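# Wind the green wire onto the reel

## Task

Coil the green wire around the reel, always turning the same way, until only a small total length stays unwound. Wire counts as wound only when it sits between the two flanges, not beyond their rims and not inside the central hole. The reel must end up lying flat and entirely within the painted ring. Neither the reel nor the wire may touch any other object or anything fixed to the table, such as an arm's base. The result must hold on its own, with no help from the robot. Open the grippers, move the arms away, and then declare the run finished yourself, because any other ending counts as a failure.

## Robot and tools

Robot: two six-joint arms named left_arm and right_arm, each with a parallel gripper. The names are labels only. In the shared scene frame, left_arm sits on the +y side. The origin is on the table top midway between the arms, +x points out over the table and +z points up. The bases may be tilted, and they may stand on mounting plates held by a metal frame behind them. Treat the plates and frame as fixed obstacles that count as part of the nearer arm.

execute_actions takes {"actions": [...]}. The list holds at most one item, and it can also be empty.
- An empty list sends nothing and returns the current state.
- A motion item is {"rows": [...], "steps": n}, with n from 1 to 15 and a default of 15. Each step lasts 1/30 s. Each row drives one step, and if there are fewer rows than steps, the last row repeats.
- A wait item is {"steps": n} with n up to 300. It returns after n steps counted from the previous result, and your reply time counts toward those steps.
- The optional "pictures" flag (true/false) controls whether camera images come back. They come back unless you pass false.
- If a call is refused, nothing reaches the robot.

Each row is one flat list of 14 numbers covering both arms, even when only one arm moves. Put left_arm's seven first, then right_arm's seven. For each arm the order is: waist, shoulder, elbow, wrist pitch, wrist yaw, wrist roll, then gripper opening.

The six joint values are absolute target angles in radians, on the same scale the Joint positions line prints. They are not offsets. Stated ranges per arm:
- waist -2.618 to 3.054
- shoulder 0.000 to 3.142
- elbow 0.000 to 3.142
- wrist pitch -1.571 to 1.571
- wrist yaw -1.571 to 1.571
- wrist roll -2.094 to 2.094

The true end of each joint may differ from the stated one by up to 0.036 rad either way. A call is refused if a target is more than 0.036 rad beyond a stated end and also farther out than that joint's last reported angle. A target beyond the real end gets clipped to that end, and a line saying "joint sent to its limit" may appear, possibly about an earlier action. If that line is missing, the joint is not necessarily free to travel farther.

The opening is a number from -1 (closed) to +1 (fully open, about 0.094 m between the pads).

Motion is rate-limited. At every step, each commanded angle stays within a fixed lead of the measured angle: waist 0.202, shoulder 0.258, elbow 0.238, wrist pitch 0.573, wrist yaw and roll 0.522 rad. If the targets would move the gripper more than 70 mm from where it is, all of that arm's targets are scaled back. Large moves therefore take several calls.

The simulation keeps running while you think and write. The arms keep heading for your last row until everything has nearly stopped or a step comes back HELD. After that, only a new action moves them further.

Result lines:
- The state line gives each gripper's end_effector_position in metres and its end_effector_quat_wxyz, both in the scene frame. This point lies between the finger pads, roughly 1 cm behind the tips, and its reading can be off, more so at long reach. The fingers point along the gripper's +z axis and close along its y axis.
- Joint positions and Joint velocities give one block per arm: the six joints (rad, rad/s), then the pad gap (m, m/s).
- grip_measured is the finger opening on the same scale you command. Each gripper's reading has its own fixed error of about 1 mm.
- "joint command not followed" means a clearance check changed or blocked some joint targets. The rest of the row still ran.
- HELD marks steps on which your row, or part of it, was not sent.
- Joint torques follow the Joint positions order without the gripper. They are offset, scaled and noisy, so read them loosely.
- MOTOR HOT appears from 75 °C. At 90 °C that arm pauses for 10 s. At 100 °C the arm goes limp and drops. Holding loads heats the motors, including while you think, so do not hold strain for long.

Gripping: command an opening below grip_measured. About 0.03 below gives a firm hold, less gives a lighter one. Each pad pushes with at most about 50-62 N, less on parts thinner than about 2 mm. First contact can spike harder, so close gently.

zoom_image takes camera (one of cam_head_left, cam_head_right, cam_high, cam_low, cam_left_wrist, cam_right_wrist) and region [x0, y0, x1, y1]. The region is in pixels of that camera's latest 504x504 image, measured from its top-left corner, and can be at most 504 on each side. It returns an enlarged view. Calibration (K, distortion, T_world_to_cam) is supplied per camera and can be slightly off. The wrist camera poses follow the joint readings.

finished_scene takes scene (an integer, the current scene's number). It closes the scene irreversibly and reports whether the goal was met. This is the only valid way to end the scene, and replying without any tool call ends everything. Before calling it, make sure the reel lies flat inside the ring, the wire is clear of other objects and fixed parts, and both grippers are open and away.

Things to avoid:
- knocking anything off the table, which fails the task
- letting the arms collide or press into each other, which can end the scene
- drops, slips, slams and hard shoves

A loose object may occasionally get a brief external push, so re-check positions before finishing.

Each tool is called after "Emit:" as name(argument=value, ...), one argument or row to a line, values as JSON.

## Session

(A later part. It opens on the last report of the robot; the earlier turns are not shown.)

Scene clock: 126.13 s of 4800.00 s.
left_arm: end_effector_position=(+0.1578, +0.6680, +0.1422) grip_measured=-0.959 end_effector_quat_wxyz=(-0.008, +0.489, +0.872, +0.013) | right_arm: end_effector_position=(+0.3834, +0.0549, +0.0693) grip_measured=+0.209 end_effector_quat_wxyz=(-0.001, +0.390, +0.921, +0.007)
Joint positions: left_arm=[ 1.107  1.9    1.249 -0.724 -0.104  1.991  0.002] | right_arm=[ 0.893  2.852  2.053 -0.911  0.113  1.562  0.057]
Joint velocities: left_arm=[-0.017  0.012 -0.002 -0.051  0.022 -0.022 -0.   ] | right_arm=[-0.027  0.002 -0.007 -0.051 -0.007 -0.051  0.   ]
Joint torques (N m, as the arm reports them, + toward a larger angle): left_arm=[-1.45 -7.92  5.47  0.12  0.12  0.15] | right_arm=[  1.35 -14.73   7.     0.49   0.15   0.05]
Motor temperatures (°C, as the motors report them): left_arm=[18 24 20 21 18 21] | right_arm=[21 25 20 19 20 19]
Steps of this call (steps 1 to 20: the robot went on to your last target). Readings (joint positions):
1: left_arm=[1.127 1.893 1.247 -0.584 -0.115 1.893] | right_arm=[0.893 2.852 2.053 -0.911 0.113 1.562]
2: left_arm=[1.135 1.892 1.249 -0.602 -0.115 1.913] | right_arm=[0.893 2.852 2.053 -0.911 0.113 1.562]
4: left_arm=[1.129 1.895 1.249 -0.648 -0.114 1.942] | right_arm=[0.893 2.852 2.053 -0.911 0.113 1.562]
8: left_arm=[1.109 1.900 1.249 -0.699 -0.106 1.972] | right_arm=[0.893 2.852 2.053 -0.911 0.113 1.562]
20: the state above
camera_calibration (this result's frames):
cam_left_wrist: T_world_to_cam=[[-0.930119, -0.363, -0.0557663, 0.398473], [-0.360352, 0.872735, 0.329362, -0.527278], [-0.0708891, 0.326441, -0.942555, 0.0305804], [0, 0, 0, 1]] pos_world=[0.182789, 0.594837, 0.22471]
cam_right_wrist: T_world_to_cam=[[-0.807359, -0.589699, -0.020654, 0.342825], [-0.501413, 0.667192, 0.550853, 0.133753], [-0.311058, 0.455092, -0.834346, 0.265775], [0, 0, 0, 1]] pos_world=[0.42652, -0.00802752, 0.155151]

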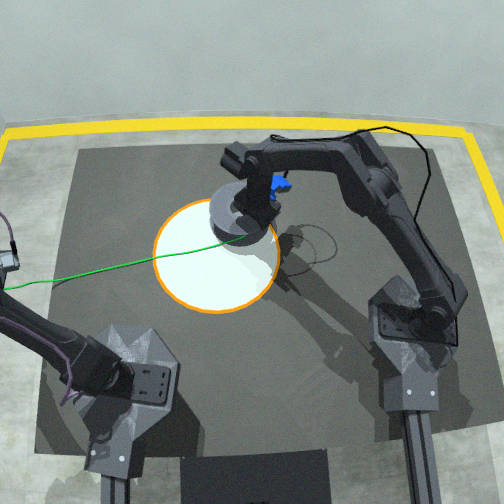

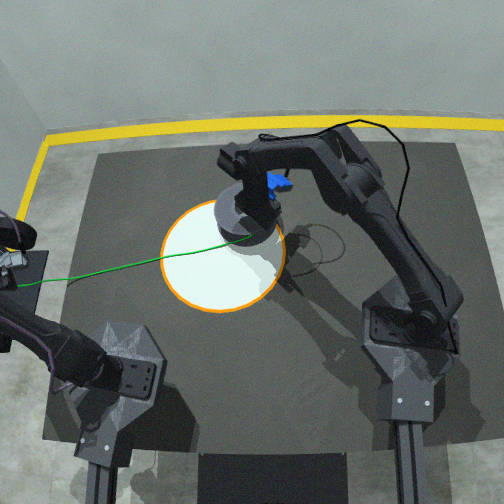

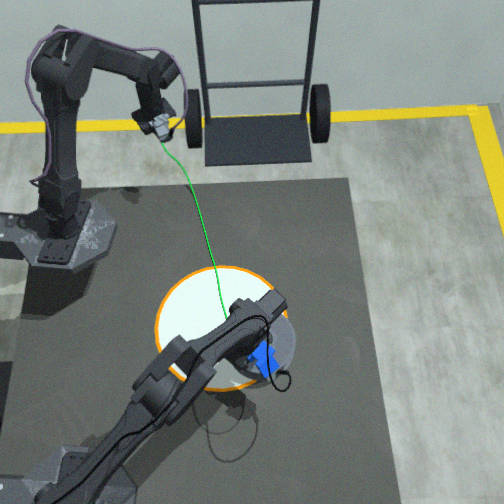

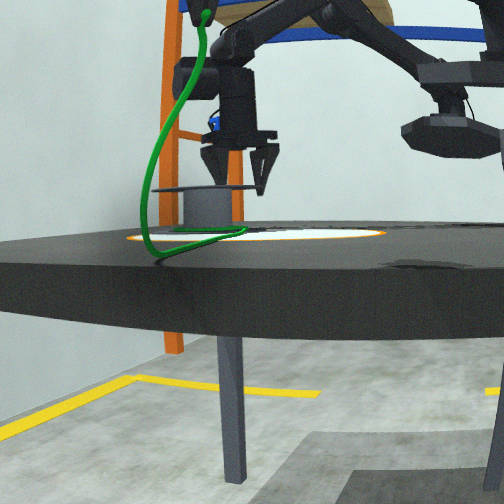

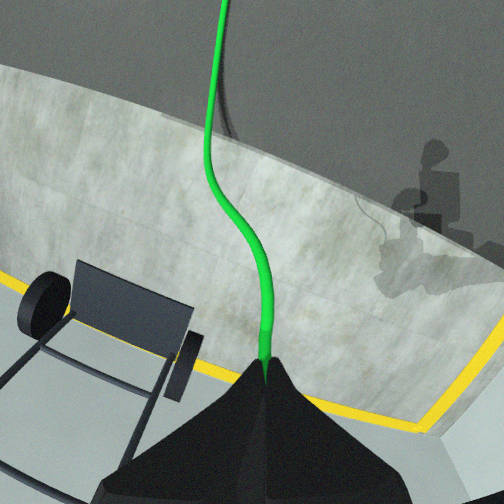

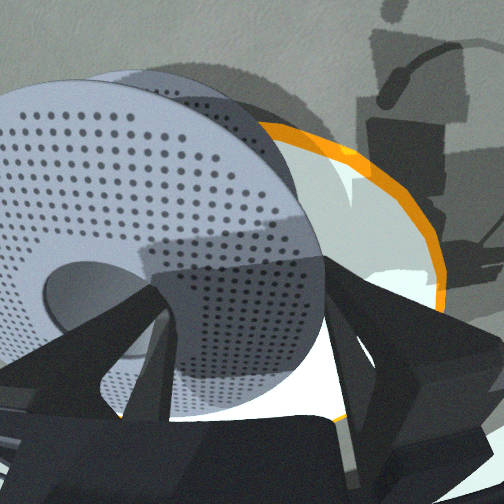

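Emit:
execute_actions(
  actions=[
    {"rows":[[1.1,1.9,1.25,-0.73,-0.09,2.0,-0.98,0.89,2.865,2.082,-0.9,0.125,-1.58,0.18]],"steps":12},
  ],
  pictures=false,
)

Emit:
execute_actions(
  actions=[
    {"rows":[[1.06,1.92,1.26,-0.72,-0.1,2.02,-0.98,0.89,2.865,2.082,-0.9,0.125,-1.58,0.18],[1.02,1.94,1.27,-0.71,-0.1,2.02,-0.98,0.89,2.865,2.082,-0.9,0.125,-1.58,0.18],[0.98,1.96,1.28,-0.7,-0.11,2.02,-0.98,0.89,2.865,2.082,-0.9,0.125,-1.58,0.18],[0.94,1.98,1.28,-0.69,-0.12,2.02,-0.98,0.89,2.865,2.082,-0.9,0.125,-1.58,0.18],[0.9,2.0,1.29,-0.68,-0.12,2.02,-0.98,0.89,2.865,2.082,-0.9,0.125,-1.58,0.18],[0.86,2.02,1.29,-0.67,-0.13,2.02,-0.98,0.89,2.865,2.082,-0.9,0.125,-1.58,0.18],[0.82,2.04,1.3,-0.66,-0.14,2.02,-0.98,0.89,2.865,2.082,-0.9,0.125,-1.58,0.18],[0.78,2.06,1.3,-0.65,-0.14,2.02,-0.98,0.89,2.865,2.082,-0.9,0.125,-1.58,0.18],[0.74,2.08,1.31,-0.64,-0.15,2.02,-0.98,0.89,2.865,2.082,-0.9,0.125,-1.58,0.18],[0.7,2.1,1.31,-0.63,-0.15,2.02,-0.98,0.89,2.865,2.082,-0.9,0.125,-1.58,0.18],[0.66,2.12,1.32,-0.62,-0.16,2.02,-0.98,0.89,2.865,2.082,-0.9,0.125,-1.58,0.18],[0.63,2.13,1.32,-0.61,-0.16,2.02,-0.98,0.89,2.865,2.082,-0.9,0.125,-1.58,0.18]],"steps":15},
  ],
  pictures=false,
)

Emit:
execute_actions(
  actions=[
    {"steps":25},
  ],
)

Scene clock: 133.80 s of 4800.00 s.
left_arm: end_effector_position=(+0.1577, +0.6677, +0.1422) grip_measured=-0.959 end_effector_quat_wxyz=(-0.008, +0.489, +0.872, +0.012) | right_arm: end_effector_position=(+0.3860, +0.0521, +0.0693) grip_measured=+0.209 end_effector_quat_wxyz=(+0.008, -0.167, +0.986, -0.002)
Joint positions: left_arm=[ 1.107  1.9    1.249 -0.725 -0.104  1.993  0.002] | right_arm=[ 0.893  2.852  2.053 -0.912  0.134  0.426  0.057]
Joint velocities: left_arm=[-0.017 -0.012 -0.012  0.007  0.022  0.007  0.001] | right_arm=[ 0.002 -0.012  0.007  0.007  0.066 -2.762 -0.001]
Joint torques (N m, as the arm reports them, + toward a larger angle): left_arm=[-1.29 -7.66  5.47  0.38  0.01  0.07] | right_arm=[  1.44 -14.69   7.1    0.55  -0.13  -0.15]
Motor temperatures (°C, as the motors report them): left_arm=[18 24 20 21 18 21] | right_arm=[21 25 20 19 20 19]
Steps of this call (steps 1 to 15: the robot went on to your last target; steps 16 to 90: nothing new was sent; then 4.27 s passed at rest; steps 91 to 102: all 12 steps of this action). Readings (joint positions):
91: left_arm=[1.107 1.900 1.249 -0.725 -0.104 1.993] | right_arm=[0.893 2.852 2.053 -0.911 0.116 1.491]
92: left_arm=[1.107 1.900 1.249 -0.725 -0.104 1.993] | right_arm=[0.893 2.852 2.053 -0.911 0.117 1.392]
94: left_arm=[1.107 1.900 1.249 -0.725 -0.104 1.993] | right_arm=[0.893 2.852 2.053 -0.912 0.118 1.199]
98: left_arm=[1.107 1.900 1.249 -0.725 -0.104 1.993] | right_arm=[0.893 2.852 2.053 -0.912 0.125 0.812]
102: the state above

Scene clock: 134.30 s of 4800.00 s.
left_arm: end_effector_position=(+0.2903, +0.5298, +0.0905) grip_measured=-0.959 end_effector_quat_wxyz=(+0.005, +0.695, +0.719, -0.010) | right_arm: end_effector_position=(+0.3910, +0.0533, +0.0694) grip_measured=+0.209 end_effector_quat_wxyz=(-0.012, +0.777, -0.629, +0.015)
Joint positions: left_arm=[ 0.614  2.139  1.293 -0.628 -0.141  2.011  0.002] | right_arm=[ 0.893  2.852  2.053 -0.894  0.148 -1.022  0.057]
Joint velocities: left_arm=[-0.393  0.129 -0.002 -0.051 -0.022  0.022 -0.   ] | right_arm=[-0.007  0.002 -0.002  0.095  0.051 -2.762  0.   ]
Joint torques (N m, as the arm reports them, + toward a larger angle): left_arm=[ 1.7  -9.82  7.32  0.5  -0.21  0.16] | right_arm=[  1.31 -14.88   7.03   0.29  -0.27  -0.1 ]
Motor temperatures (°C, as the motors report them): left_arm=[18 24 20 21 18 21] | right_arm=[21 25 20 19 20 19]
Steps of this call (steps 1 to 15: all 15 steps of this action). Readings (joint positions):
1: left_arm=[1.104 1.901 1.249 -0.725 -0.104 1.996] | right_arm=[0.893 2.852 2.053 -0.912 0.136 0.329]
2: left_arm=[1.095 1.905 1.249 -0.724 -0.106 1.999] | right_arm=[0.893 2.852 2.053 -0.912 0.137 0.232]
4: left_arm=[1.048 1.929 1.255 -0.718 -0.116 2.004] | right_arm=[0.893 2.852 2.053 -0.911 0.140 0.039]
8: left_arm=[0.875 2.018 1.274 -0.683 -0.130 2.009] | right_arm=[0.893 2.852 2.053 -0.907 0.144 -0.346]
15: the state above

Scene clock: 135.13 s of 4800.00 s.
left_arm: end_effector_position=(+0.2878, +0.5369, +0.0888) grip_measured=-0.959 end_effector_quat_wxyz=(-0.001, +0.691, +0.723, -0.006) | right_arm: end_effector_position=(+0.3942, +0.0569, +0.0696) grip_measured=+0.209 end_effector_quat_wxyz=(-0.017, +0.916, -0.400, +0.021)
Joint positions: left_arm=[ 0.628  2.141  1.293 -0.621 -0.154  2.013  0.002] | right_arm=[ 0.893  2.852  2.053 -0.874  0.146 -1.562  0.057]
Joint velocities: left_arm=[-0.007 -0.012 -0.002  0.066  0.066 -0.051  0.001] | right_arm=[-0.012  0.017  0.002  0.007 -0.037 -0.022  0.001]
Joint torques (N m, as the arm reports them, + toward a larger angle): left_arm=[-1.63 -9.24  7.29  0.48 -0.11  0.06] | right_arm=[  1.41 -14.8    7.09   0.2   -0.2   -0.19]
Motor temperatures (°C, as the motors report them): left_arm=[18 25 20 21 18 21] | right_arm=[21 25 20 19 20 19]
Steps of this call (steps 1 to 25: the robot went on to your last target). Readings (joint positions):
1: left_arm=[0.606 2.141 1.293 -0.628 -0.141 2.011] | right_arm=[0.893 2.852 2.053 -0.891 0.148 -1.118]
2: left_arm=[0.605 2.141 1.293 -0.628 -0.141 2.012] | right_arm=[0.893 2.852 2.053 -0.889 0.148 -1.206]
4: left_arm=[0.613 2.141 1.293 -0.623 -0.146 2.012] | right_arm=[0.893 2.852 2.053 -0.885 0.148 -1.337]
8: left_arm=[0.627 2.141 1.293 -0.621 -0.153 2.012] | right_arm=[0.893 2.852 2.053 -0.879 0.148 -1.472]
25: the state above
camera_calibration (this result's frames):
cam_left_wrist: T_world_to_cam=[[-0.990917, 0.129248, -0.0371413, 0.220383], [0.112767, 0.949086, 0.294143, -0.522504], [0.0732676, 0.287283, -0.95504, 0.0128844], [0, 0, 0, 1]] pos_world=[0.276358, 0.463715, 0.174181]
cam_right_wrist: T_world_to_cam=[[0.819632, 0.571439, 0.0407464, -0.359023], [0.455936, -0.693719, 0.557562, -0.162772], [0.34688, -0.438418, -0.829135, 0.0595717], [0, 0, 0, 1]] pos_world=[0.347816, 0.118359, 0.154777]

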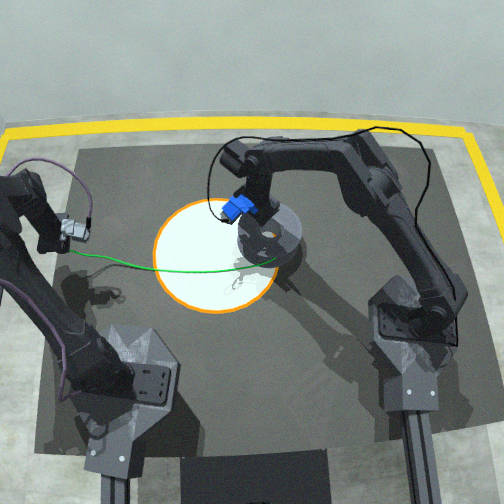

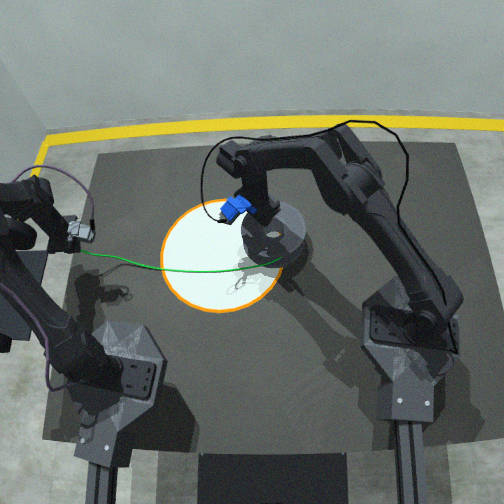

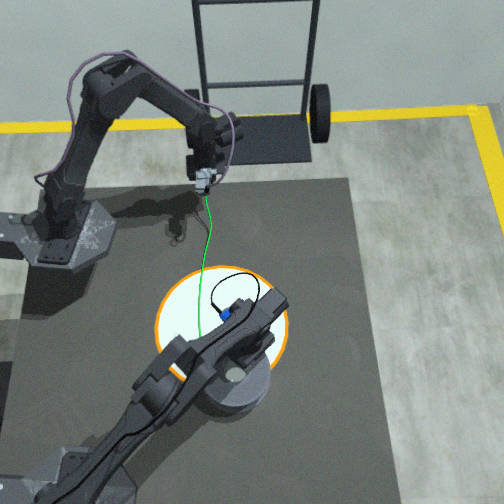

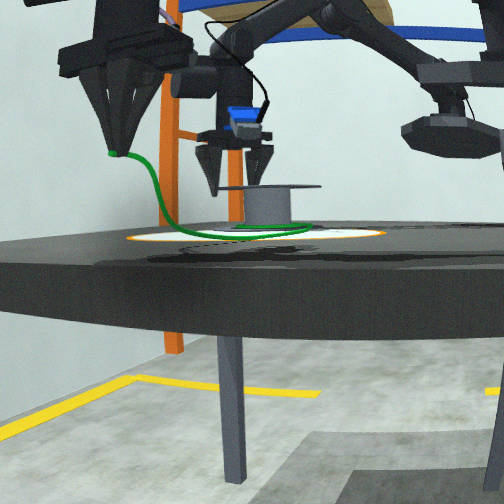

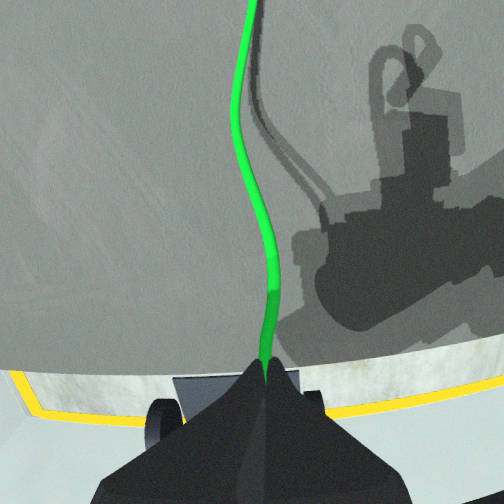

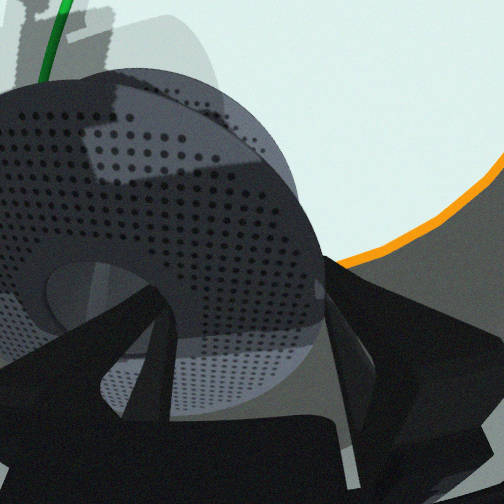

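Emit:
execute_actions(
  actions=[
    {"rows":[[0.63,2.13,1.32,-0.61,-0.16,2.02,-0.98,0.89,2.865,2.082,-0.89,0.135,-1.57,0.9],[0.63,2.13,1.32,-0.61,-0.16,2.02,-0.98,0.89,2.865,2.082,-0.89,0.135,-1.57,0.9],[0.63,2.13,1.32,-0.61,-0.16,2.02,-0.98,0.89,2.83,2.082,-0.91,0.135,-1.57,0.9],[0.63,2.13,1.32,-0.61,-0.16,2.02,-0.98,0.89,2.8,2.082,-0.94,0.135,-1.57,0.9],[0.63,2.13,1.32,-0.61,-0.16,2.02,-0.98,0.89,2.775,2.082,-0.96,0.135,-1.57,0.9]],"steps":13},
  ],
  pictures=false,
)

Emit:
execute_actions(
  actions=[
    {"rows":[[0.63,2.13,1.32,-0.61,-0.16,2.02,-0.98,0.89,2.775,2.082,-0.96,0.135,1.59,0.9]],"steps":15},
  ],
  pictures=false,
)

Emit:
execute_actions(
  actions=[
    {"steps":25},
  ],
  pictures=false,
)

Emit:
execute_actions(
  actions=[
    {"rows":[[0.63,2.13,1.32,-0.61,-0.16,2.02,-0.98,0.89,2.8,2.082,-0.93,0.135,1.59,0.9],[0.63,2.13,1.32,-0.61,-0.16,2.02,-0.98,0.89,2.82,2.082,-0.91,0.135,1.59,0.9],[0.63,2.13,1.32,-0.61,-0.16,2.02,-0.98,0.89,2.84,2.082,-0.89,0.135,1.59,0.9],[0.63,2.13,1.32,-0.61,-0.16,2.02,-0.98,0.89,2.85,2.082,-0.88,0.135,1.59,0.9]],"steps":15},
  ],
)

Scene clock: 139.67 s of 4800.00 s.
left_arm: end_effector_position=(+0.2878, +0.5369, +0.0888) grip_measured=-0.959 end_effector_quat_wxyz=(-0.001, +0.691, +0.723, -0.006) | right_arm: end_effector_position=(+0.3972, +0.0549, +0.0991) grip_measured=+0.898 end_effector_quat_wxyz=(-0.022, +0.916, -0.399, +0.023)
Joint positions: left_arm=[ 0.628  2.141  1.293 -0.621 -0.154  2.013  0.002] | right_arm=[ 0.893  2.789  2.053 -0.927  0.146 -1.564  0.089]
Joint velocities: left_arm=[ 0.002  0.002 -0.012  0.007 -0.037  0.037  0.   ] | right_arm=[-0.007 -0.037  0.017 -0.007  0.051 -0.022  0.001]
Joint torques (N m, as the arm reports them, + toward a larger angle): left_arm=[-1.53 -9.37  7.13  0.51 -0.1   0.11] | right_arm=[  1.57 -16.91   7.29   0.17  -0.09  -0.08]
Motor temperatures (°C, as the motors report them): left_arm=[18 25 20 21 18 21] | right_arm=[21 25 20 19 20 19]
Steps of this call (steps 1 to 30: the robot went on to your last target; steps 31 to 100: nothing new was sent; then 0.77 s passed at rest; steps 101 to 113: all 13 steps of this action). Readings (joint positions):
101: left_arm=[0.628 2.141 1.293 -0.621 -0.154 2.013] | right_arm=[0.893 2.852 2.053 -0.874 0.146 -1.564]
102: left_arm=[0.628 2.141 1.293 -0.621 -0.154 2.013] | right_arm=[0.893 2.852 2.053 -0.874 0.146 -1.564]
104: left_arm=[0.628 2.141 1.293 -0.621 -0.154 2.013] | right_arm=[0.893 2.851 2.053 -0.881 0.146 -1.564]
108: left_arm=[0.628 2.141 1.293 -0.621 -0.154 2.013] | right_arm=[0.893 2.820 2.053 -0.919 0.146 -1.564]
113: the state above

Scene clock: 140.17 s of 4800.00 s.
left_arm: end_effector_position=(+0.2878, +0.5369, +0.0888) grip_measured=-0.959 end_effector_quat_wxyz=(-0.001, +0.691, +0.723, -0.006) | right_arm: end_effector_position=(+0.3950, +0.0527, +0.0991) grip_measured=+0.898 end_effector_quat_wxyz=(+0.026, -0.427, +0.904, -0.005)
Joint positions: left_arm=[ 0.628  2.141  1.293 -0.621 -0.154  2.013  0.002] | right_arm=[ 0.893  2.789  2.053 -0.94   0.146 -0.125  0.089]
Joint velocities: left_arm=[-0.012 -0.002 -0.002  0.022 -0.007 -0.11   0.   ] | right_arm=[-0.002  0.002  0.012 -0.007 -0.066  2.791 -0.001]
Joint torques (N m, as the arm reports them, + toward a larger angle): left_arm=[-1.4  -9.33  7.17  0.5  -0.09  0.11] | right_arm=[  1.52 -17.06   7.32   0.27  -0.05  -0.03]
Motor temperatures (°C, as the motors report them): left_arm=[18 25 20 21 18 21] | right_arm=[21 25 20 19 20 19]
Steps of this call (steps 1 to 15: all 15 steps of this action). Readings (joint positions):
1: left_arm=[0.628 2.141 1.293 -0.621 -0.154 2.013] | right_arm=[0.893 2.789 2.053 -0.929 0.146 -1.491]
2: left_arm=[0.628 2.141 1.293 -0.621 -0.154 2.013] | right_arm=[0.893 2.789 2.053 -0.930 0.146 -1.392]
4: left_arm=[0.628 2.141 1.293 -0.621 -0.154 2.013] | right_arm=[0.893 2.789 2.053 -0.934 0.146 -1.197]
8: left_arm=[0.628 2.141 1.293 -0.621 -0.154 2.013] | right_arm=[0.893 2.789 2.053 -0.937 0.146 -0.807]
15: the state above

Scene clock: 141.00 s of 4800.00 s.
left_arm: end_effector_position=(+0.2878, +0.5369, +0.0888) grip_measured=-0.959 end_effector_quat_wxyz=(-0.001, +0.691, +0.723, -0.006) | right_arm: end_effector_position=(+0.3943, +0.0533, +0.0991) grip_measured=+0.899 end_effector_quat_wxyz=(+0.018, +0.386, +0.922, +0.017)
Joint positions: left_arm=[ 0.628  2.141  1.293 -0.621 -0.154  2.013  0.002] | right_arm=[ 0.893  2.789  2.053 -0.94   0.141  1.55   0.089]
Joint velocities: left_arm=[ 0.002  0.007 -0.012 -0.037  0.037  0.051  0.001] | right_arm=[0.002 0.012 0.007 0.022 0.037 0.168 0.   ]
Joint torques (N m, as the arm reports them, + toward a larger angle): left_arm=[-1.57 -9.56  7.26  0.49 -0.12  0.08] | right_arm=[  1.38 -17.03   7.23   0.26  -0.02  -0.06]
Motor temperatures (°C, as the motors report them): left_arm=[18 25 20 21 18 21] | right_arm=[21 25 20 19 20 19]
Steps of this call (steps 1 to 25: the robot went on to your last target). Readings (joint positions):
1: left_arm=[0.628 2.141 1.293 -0.621 -0.154 2.013] | right_arm=[0.893 2.789 2.053 -0.940 0.146 -0.027]
2: left_arm=[0.628 2.141 1.293 -0.621 -0.154 2.013] | right_arm=[0.893 2.789 2.053 -0.940 0.145 0.070]
4: left_arm=[0.628 2.141 1.293 -0.621 -0.154 2.013] | right_arm=[0.893 2.789 2.053 -0.940 0.145 0.265]
8: left_arm=[0.628 2.141 1.293 -0.621 -0.154 2.013] | right_arm=[0.893 2.789 2.053 -0.940 0.144 0.655]
25: the state above

Scene clock: 141.50 s of 4800.00 s.
left_arm: end_effector_position=(+0.2878, +0.5369, +0.0888) grip_measured=-0.959 end_effector_quat_wxyz=(-0.001, +0.691, +0.723, -0.006) | right_arm: end_effector_position=(+0.3893, +0.0539, +0.0690) grip_measured=+0.899 end_effector_quat_wxyz=(+0.013, +0.398, +0.917, +0.008)
Joint positions: left_arm=[ 0.628  2.141  1.293 -0.621 -0.154  2.013  0.002] | right_arm=[ 0.893  2.853  2.053 -0.896  0.14   1.578  0.089]
Joint velocities: left_arm=[-0.002 -0.027 -0.017 -0.007 -0.139  0.007  0.   ] | right_arm=[-0.002 -0.002 -0.002  0.125 -0.007 -0.007  0.001]
Joint torques (N m, as the arm reports them, + toward a larger angle): left_arm=[-1.56 -9.27  7.24  0.48 -0.11  0.12] | right_arm=[  1.38 -16.1    7.34   0.53  -0.06   0.05]
Motor temperatures (°C, as the motors report them): left_arm=[18 25 20 21 18 21] | right_arm=[21 25 20 19 20 19]
Steps of this call (steps 1 to 15: all 15 steps of this action). Readings (joint positions):
1: left_arm=[0.628 2.141 1.293 -0.621 -0.154 2.013] | right_arm=[0.893 2.789 2.053 -0.940 0.141 1.556]
2: left_arm=[0.628 2.141 1.293 -0.621 -0.154 2.013] | right_arm=[0.893 2.790 2.053 -0.939 0.141 1.561]
4: left_arm=[0.628 2.141 1.293 -0.621 -0.154 2.013] | right_arm=[0.893 2.800 2.053 -0.924 0.141 1.567]
8: left_arm=[0.628 2.141 1.293 -0.621 -0.154 2.013] | right_arm=[0.893 2.837 2.053 -0.902 0.140 1.575]
15: the state above
camera_calibration (this result's frames):
cam_left_wrist: T_world_to_cam=[[-0.990917, 0.129248, -0.0371413, 0.220383], [0.112767, 0.949086, 0.294143, -0.522504], [0.0732676, 0.287283, -0.95504, 0.0128844], [0, 0, 0, 1]] pos_world=[0.276358, 0.463715, 0.174181]
cam_right_wrist: T_world_to_cam=[[-0.817353, -0.574873, -0.0381521, 0.351202], [-0.504058, 0.681453, 0.53061, 0.13923], [-0.279034, 0.452927, -0.846757, 0.256353], [0, 0, 0, 1]] pos_world=[0.428767, -0.00909074, 0.156591]

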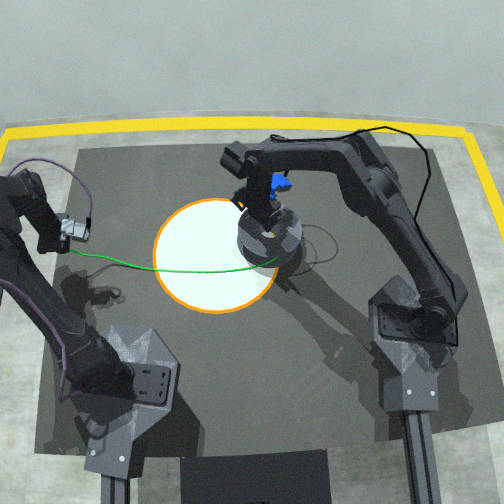

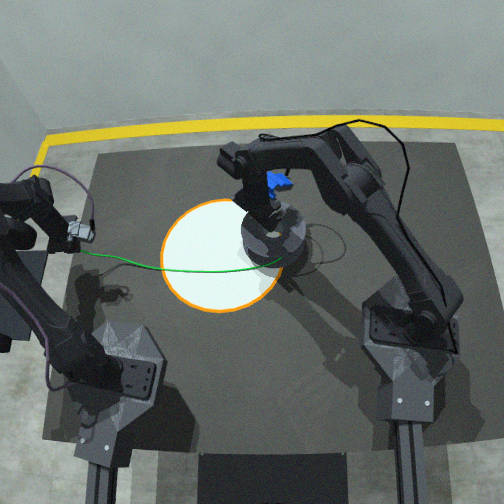

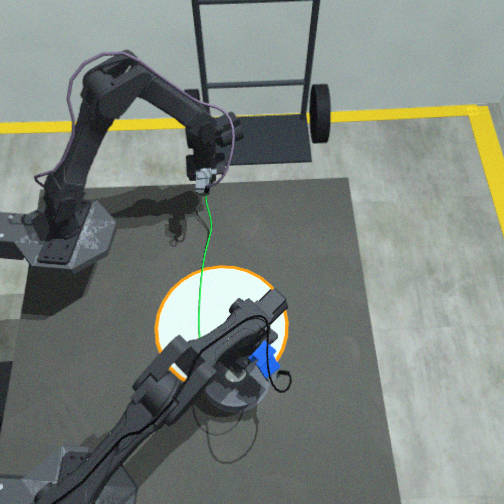

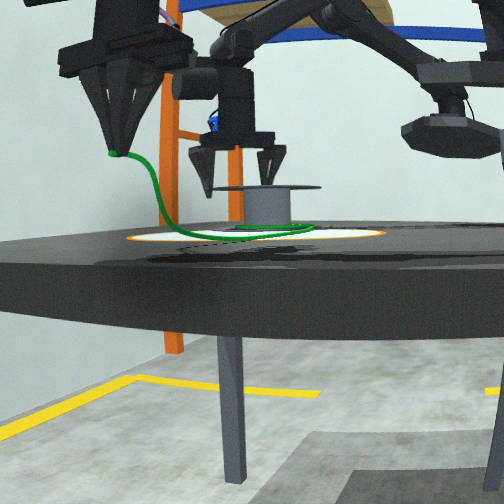

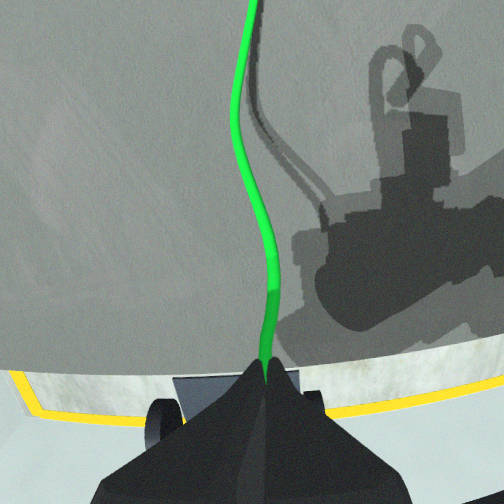

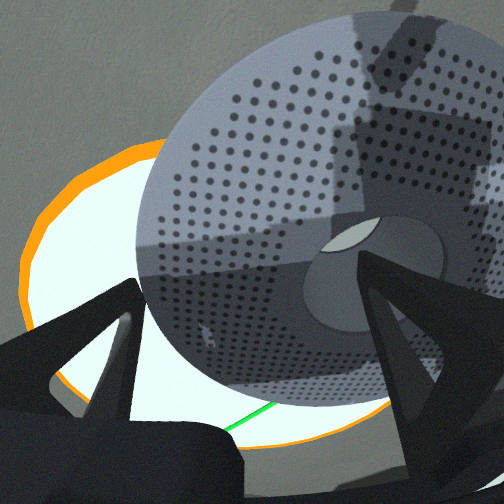

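Emit:
execute_actions(
  actions=[
    {"rows":[[0.63,2.13,1.32,-0.61,-0.16,2.02,-0.98,0.89,2.85,2.082,-0.885,0.135,1.59,0.5],[0.63,2.13,1.32,-0.61,-0.16,2.02,-0.98,0.89,2.85,2.082,-0.885,0.135,1.59,0.3],[0.63,2.13,1.32,-0.61,-0.16,2.02,-0.98,0.89,2.85,2.082,-0.885,0.135,1.59,0.18]],"steps":8},
  ],
  pictures=false,
)

Emit:
execute_actions(
  actions=[
    {"rows":[[0.62,2.13,1.32,-0.61,-0.16,1.9,-0.98,0.89,2.85,2.082,-0.885,0.135,0.3,0.18]],"steps":15},
  ],
)

Scene clock: 143.93 s of 4800.00 s.
left_arm: end_effector_position=(+0.2878, +0.5369, +0.0888) grip_measured=-0.959 end_effector_quat_wxyz=(-0.001, +0.691, +0.723, -0.006) | right_arm: end_effector_position=(+0.3905, +0.0554, +0.0691) grip_measured=+0.210 end_effector_quat_wxyz=(+0.014, +0.399, +0.917, +0.012)
Joint positions: left_arm=[ 0.628  2.141  1.293 -0.621 -0.154  2.013  0.002] | right_arm=[ 0.893  2.853  2.053 -0.888  0.138  1.58   0.057]
Joint velocities: left_arm=[-0.017 -0.002  0.007 -0.051 -0.037 -0.007 -0.001] | right_arm=[ 0.007 -0.002 -0.002  0.007  0.007  0.007 -0.   ]
Joint torques (N m, as the arm reports them, + toward a larger angle): left_arm=[-1.68 -9.52  7.08  0.5  -0.1   0.1 ] | right_arm=[  1.49 -16.14   7.05   0.46   0.01   0.07]
Motor temperatures (°C, as the motors report them): left_arm=[18 25 20 21 18 21] | right_arm=[21 26 20 19 20 19]
Steps of this call (steps 1 to 15: the robot went on to your last target; steps 16 to 65: nothing new was sent; steps 66 to 73: all 8 steps of this action). Readings (joint positions):
66: left_arm=[0.628 2.141 1.293 -0.621 -0.154 2.013] | right_arm=[0.893 2.853 2.053 -0.892 0.140 1.579]
67: left_arm=[0.628 2.141 1.293 -0.621 -0.154 2.013] | right_arm=[0.893 2.853 2.053 -0.892 0.140 1.579]
69: left_arm=[0.628 2.141 1.293 -0.621 -0.154 2.013] | right_arm=[0.893 2.853 2.053 -0.888 0.138 1.580]
73: the state above

Scene clock: 144.43 s of 4800.00 s.
left_arm: end_effector_position=(+0.2879, +0.5370, +0.0888) grip_measured=-0.959 end_effector_quat_wxyz=(-0.002, +0.653, +0.757, -0.006) | right_arm: end_effector_position=(+0.3905, +0.0568, +0.0691) grip_measured=+0.210 end_effector_quat_wxyz=(+0.019, -0.167, +0.986, +0.006)
Joint positions: left_arm=[ 0.628  2.141  1.293 -0.62  -0.154  1.911  0.002] | right_arm=[ 0.893  2.853  2.053 -0.884  0.132  0.422  0.057]
Joint velocities: left_arm=[ 0.012 -0.002 -0.017 -0.066  0.007  0.037  0.   ] | right_arm=[ 0.002 -0.017  0.002  0.007 -0.022 -0.696 -0.   ]
Joint torques (N m, as the arm reports them, + toward a larger angle): left_arm=[-2.34 -9.29  7.13  0.48 -0.13 -0.07] | right_arm=[  1.39 -16.13   7.07   0.41   0.08  -0.14]
Motor temperatures (°C, as the motors report them): left_arm=[18 25 20 21 18 21] | right_arm=[21 26 20 19 20 19]
Steps of this call (steps 1 to 15: all 15 steps of this action). Readings (joint positions):
1: left_arm=[0.628 2.141 1.293 -0.621 -0.154 1.998] | right_arm=[0.893 2.853 2.053 -0.888 0.134 1.510]
2: left_arm=[0.628 2.141 1.293 -0.620 -0.154 1.979] | right_arm=[0.893 2.853 2.053 -0.888 0.133 1.412]
4: left_arm=[0.628 2.141 1.293 -0.620 -0.154 1.953] | right_arm=[0.893 2.853 2.053 -0.888 0.133 1.219]
8: left_arm=[0.628 2.141 1.293 -0.620 -0.154 1.926] | right_arm=[0.893 2.853 2.053 -0.887 0.132 0.832]
15: the state above
camera_calibration (this result's frames):
cam_left_wrist: T_world_to_cam=[[-0.998941, 0.0278187, -0.0366386, 0.277191], [0.0157709, 0.955268, 0.29532, -0.498059], [0.0432151, 0.294429, -0.954696, 0.0176469], [0, 0, 0, 1]] pos_world=[0.28399, 0.462873, 0.17409]
cam_right_wrist: T_world_to_cam=[[0.19592, -0.980403, -0.0206028, -0.0199823], [-0.840486, -0.178709, 0.511513, 0.319369], [-0.505171, -0.0828995, -0.859028, 0.375017], [0, 0, 0, 1]] pos_world=[0.461788, 0.0685721, 0.158377]

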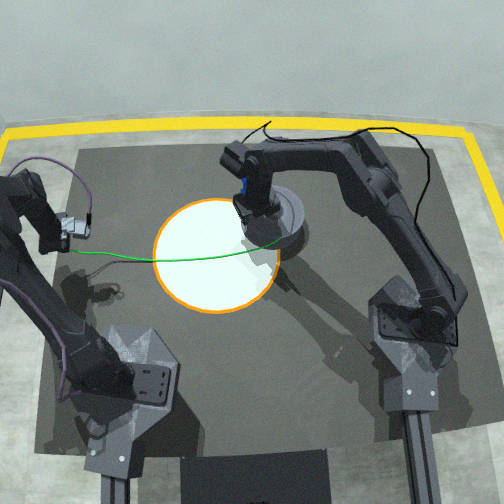

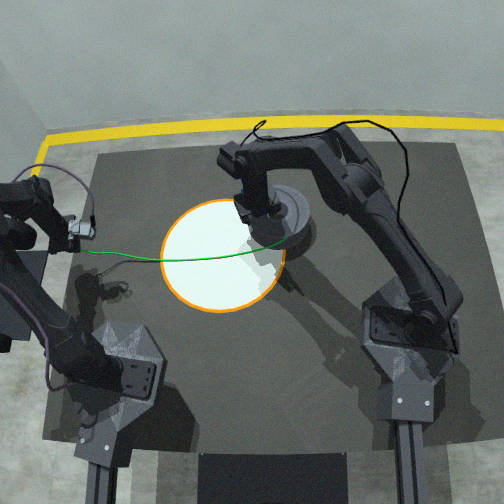

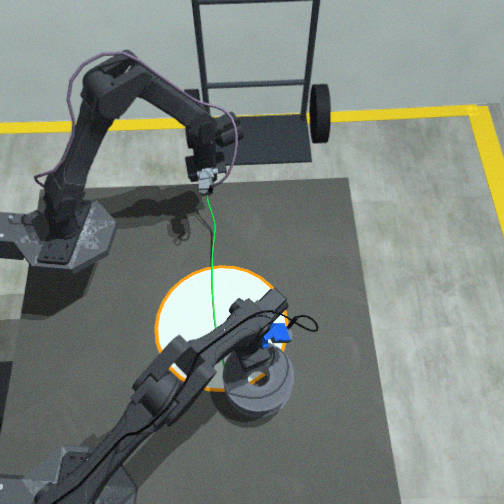

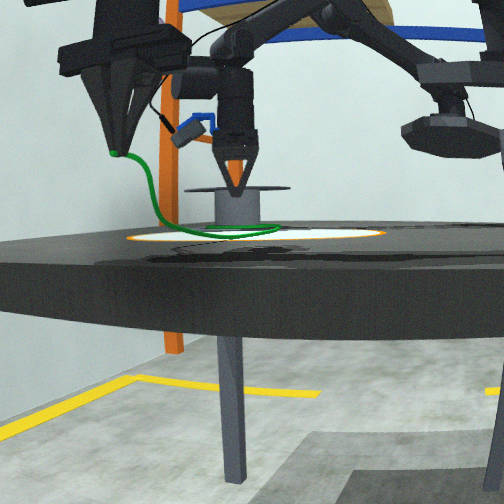

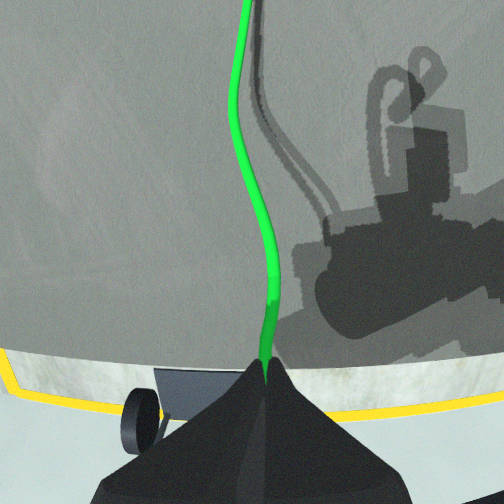

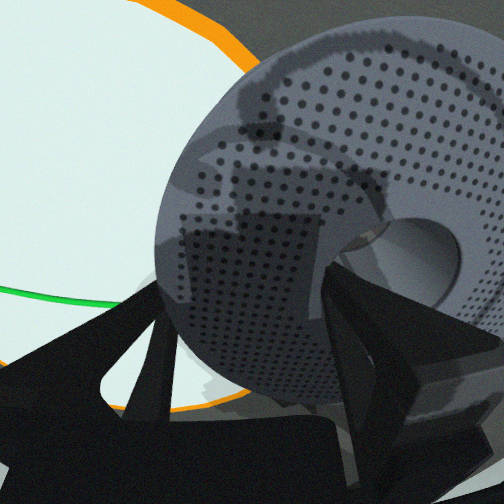

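Emit:
execute_actions(
  actions=[
    {"rows":[[0.66,2.12,1.32,-0.61,-0.16,1.95,-0.98,0.89,2.85,2.082,-0.885,0.135,-1.58,0.18],[0.66,2.12,1.32,-0.61,-0.16,1.95,-0.98,0.89,2.85,2.082,-0.885,0.135,-1.58,0.18],[0.66,2.12,1.32,-0.61,-0.16,1.95,-0.98,0.89,2.85,2.082,-0.885,0.135,-1.58,0.18],[0.7,2.11,1.32,-0.62,-0.16,2.0,-0.98,0.89,2.85,2.082,-0.885,0.135,-1.58,0.18],[0.7,2.11,1.32,-0.62,-0.16,2.0,-0.98,0.89,2.85,2.082,-0.885,0.135,-1.58,0.18],[0.7,2.11,1.32,-0.62,-0.16,2.0,-0.98,0.89,2.85,2.082,-0.885,0.135,-1.58,0.18],[0.74,2.1,1.32,-0.63,-0.16,2.0,-0.98,0.89,2.85,2.082,-0.885,0.135,-1.58,0.18],[0.74,2.1,1.32,-0.63,-0.16,2.0,-0.98,0.89,2.85,2.082,-0.885,0.135,-1.58,0.18],[0.74,2.1,1.32,-0.63,-0.16,2.0,-0.98,0.89,2.85,2.082,-0.885,0.135,-1.58,0.18],[0.77,2.09,1.32,-0.64,-0.16,2.0,-0.98,0.89,2.85,2.082,-0.885,0.135,-1.58,0.18]],"steps":15},
  ],
  pictures=false,
)

Emit:
execute_actions(
  actions=[
    {"steps":22},
  ],
)

Scene clock: 149.40 s of 4800.00 s.
left_arm: end_effector_position=(+0.2572, +0.5895, +0.0918) grip_measured=-0.959 end_effector_quat_wxyz=(-0.011, +0.624, +0.781, +0.001) | right_arm: end_effector_position=(+0.3913, +0.0573, +0.0691) grip_measured=+0.210 end_effector_quat_wxyz=(-0.019, +0.804, -0.594, +0.010)
Joint positions: left_arm=[ 0.777  2.109  1.293 -0.621 -0.159  1.988  0.002] | right_arm=[ 0.893  2.853  2.053 -0.881  0.133 -1.111  0.057]
Joint velocities: left_arm=[ 0.017 -0.027 -0.007 -0.007 -0.007  0.051 -0.001] | right_arm=[ 0.012  0.002 -0.017  0.022  0.007 -2.733  0.   ]
Joint torques (N m, as the arm reports them, + toward a larger angle): left_arm=[-1.95 -9.94  7.36  0.14 -0.06  0.09] | right_arm=[  1.5  -16.08   7.04   0.37   0.    -0.1 ]
Motor temperatures (°C, as the motors report them): left_arm=[18 25 20 21 18 21] | right_arm=[21 26 20 19 20 19]
Steps of this call (steps 1 to 30: the robot went on to your last target; steps 31 to 100: nothing new was sent; then 1.13 s passed at rest; steps 101 to 115: all 15 steps of this action). Readings (joint positions):
101: left_arm=[0.630 2.141 1.293 -0.620 -0.154 1.912] | right_arm=[0.893 2.853 2.053 -0.885 0.132 0.243]
102: left_arm=[0.634 2.141 1.293 -0.620 -0.154 1.918] | right_arm=[0.893 2.853 2.053 -0.885 0.132 0.145]
104: left_arm=[0.648 2.141 1.293 -0.620 -0.154 1.934] | right_arm=[0.893 2.853 2.053 -0.884 0.132 -0.049]
108: left_arm=[0.704 2.132 1.293 -0.620 -0.154 1.969] | right_arm=[0.893 2.853 2.053 -0.884 0.132 -0.436]
115: the state above

Scene clock: 150.13 s of 4800.00 s.
left_arm: end_effector_position=(+0.2574, +0.5894, +0.0920) grip_measured=-0.959 end_effector_quat_wxyz=(-0.011, +0.626, +0.779, +0.001) | right_arm: end_effector_position=(+0.3921, +0.0581, +0.0692) grip_measured=+0.210 end_effector_quat_wxyz=(-0.019, +0.916, -0.401, +0.014)
Joint positions: left_arm=[ 0.776  2.109  1.293 -0.621 -0.159  1.992  0.002] | right_arm=[ 0.893  2.853  2.053 -0.876  0.133 -1.559  0.057]
Joint velocities: left_arm=[-0.007 -0.002 -0.002 -0.007 -0.081  0.051  0.001] | right_arm=[-0.002  0.007 -0.012 -0.037 -0.022 -0.022 -0.   ]
Joint torques (N m, as the arm reports them, + toward a larger angle): left_arm=[-2.   -9.84  7.3   0.15 -0.05  0.14] | right_arm=[  1.42 -16.2    7.07   0.38   0.03  -0.18]
Motor temperatures (°C, as the motors report them): left_arm=[18 25 20 21 18 21] | right_arm=[21 26 20 19 20 19]
Steps of this call (steps 1 to 22: the robot went on to your last target). Readings (joint positions):
1: left_arm=[0.777 2.109 1.293 -0.621 -0.159 1.988] | right_arm=[0.893 2.853 2.053 -0.880 0.133 -1.200]
2: left_arm=[0.776 2.109 1.293 -0.621 -0.159 1.989] | right_arm=[0.893 2.853 2.053 -0.879 0.133 -1.274]
4: left_arm=[0.776 2.109 1.293 -0.621 -0.159 1.990] | right_arm=[0.893 2.853 2.053 -0.878 0.133 -1.379]
8: left_arm=[0.776 2.109 1.293 -0.621 -0.159 1.992] | right_arm=[0.893 2.853 2.053 -0.877 0.133 -1.488]
22: the state above
camera_calibration (this result's frames):
cam_left_wrist: T_world_to_cam=[[-0.998679, -0.0399065, -0.0323625, 0.284851], [-0.0481425, 0.946843, 0.318073, -0.529285], [0.0179491, 0.319211, -0.947514, -0.00222274], [0, 0, 0, 1]] pos_world=[0.259034, 0.513226, 0.175464]
cam_right_wrist: T_world_to_cam=[[0.82126, 0.569402, 0.036235, -0.358226], [0.460465, -0.69896, 0.547199, -0.161457], [0.336903, -0.432708, -0.836218, 0.0645655], [0, 0, 0, 1]] pos_world=[0.346789, 0.119061, 0.15532]

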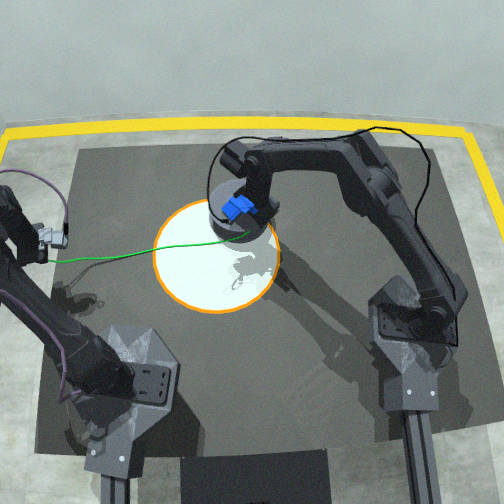

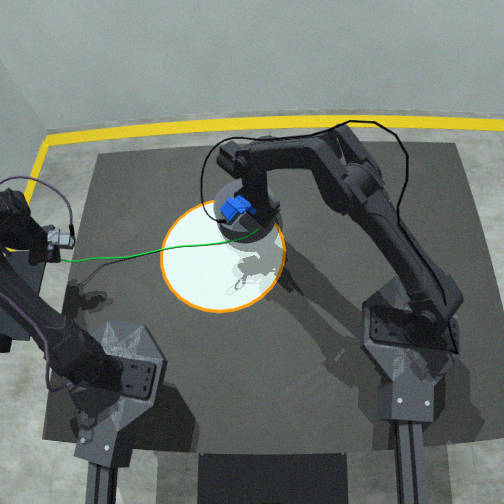

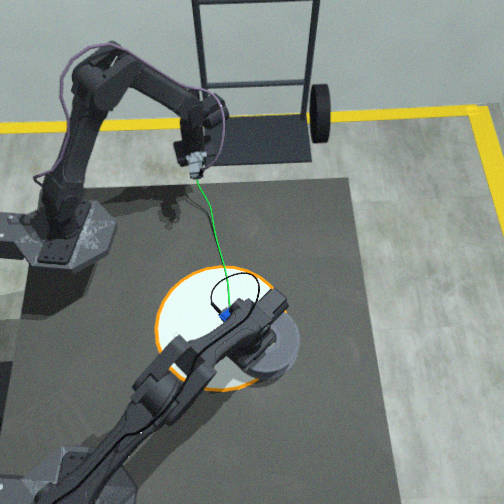

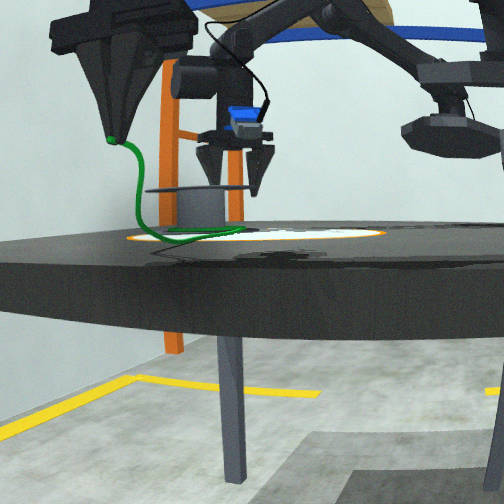

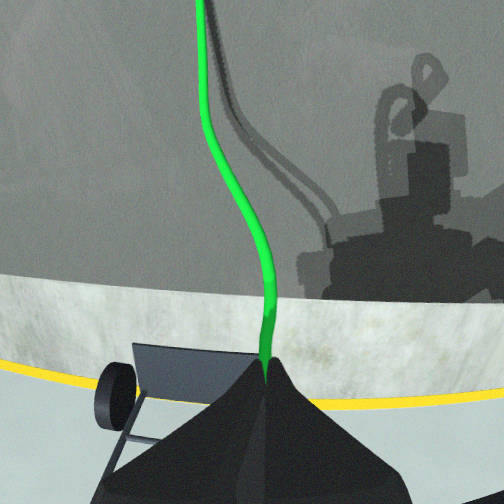

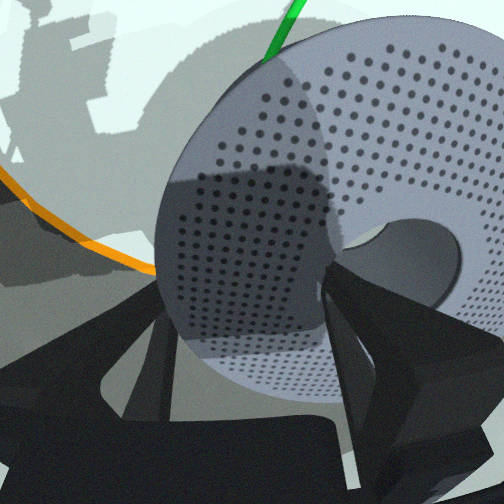

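Emit:
zoom_image(
  camera="cam_low",
  region=[130, 170, 280, 260],
)

Emit:
zoom_image(
  camera="cam_head_right",
  region=[190, 170, 300, 270],
)

Region (130, 170, 280, 260) of cam_low's 504x504 image, scaled by 3.360, with more detail than that image has; it fills the top 302 rows of this view, and the rest is white.

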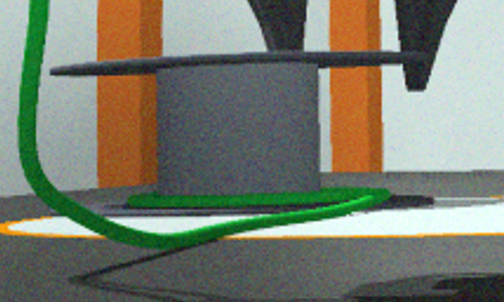

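Region (190, 170, 300, 270) of cam_head_right's 504x504 image, scaled by 4.582, with more detail than that image has; it fills the top 458 rows of this view, and the rest is white.

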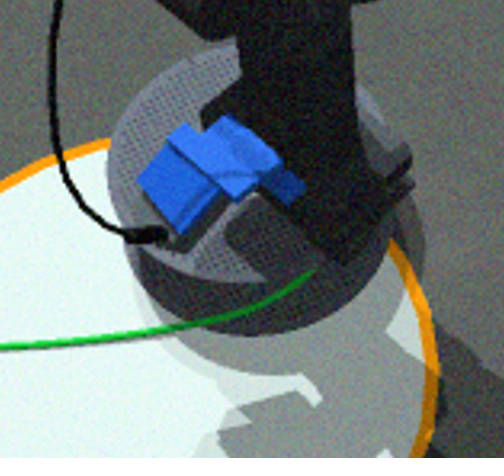

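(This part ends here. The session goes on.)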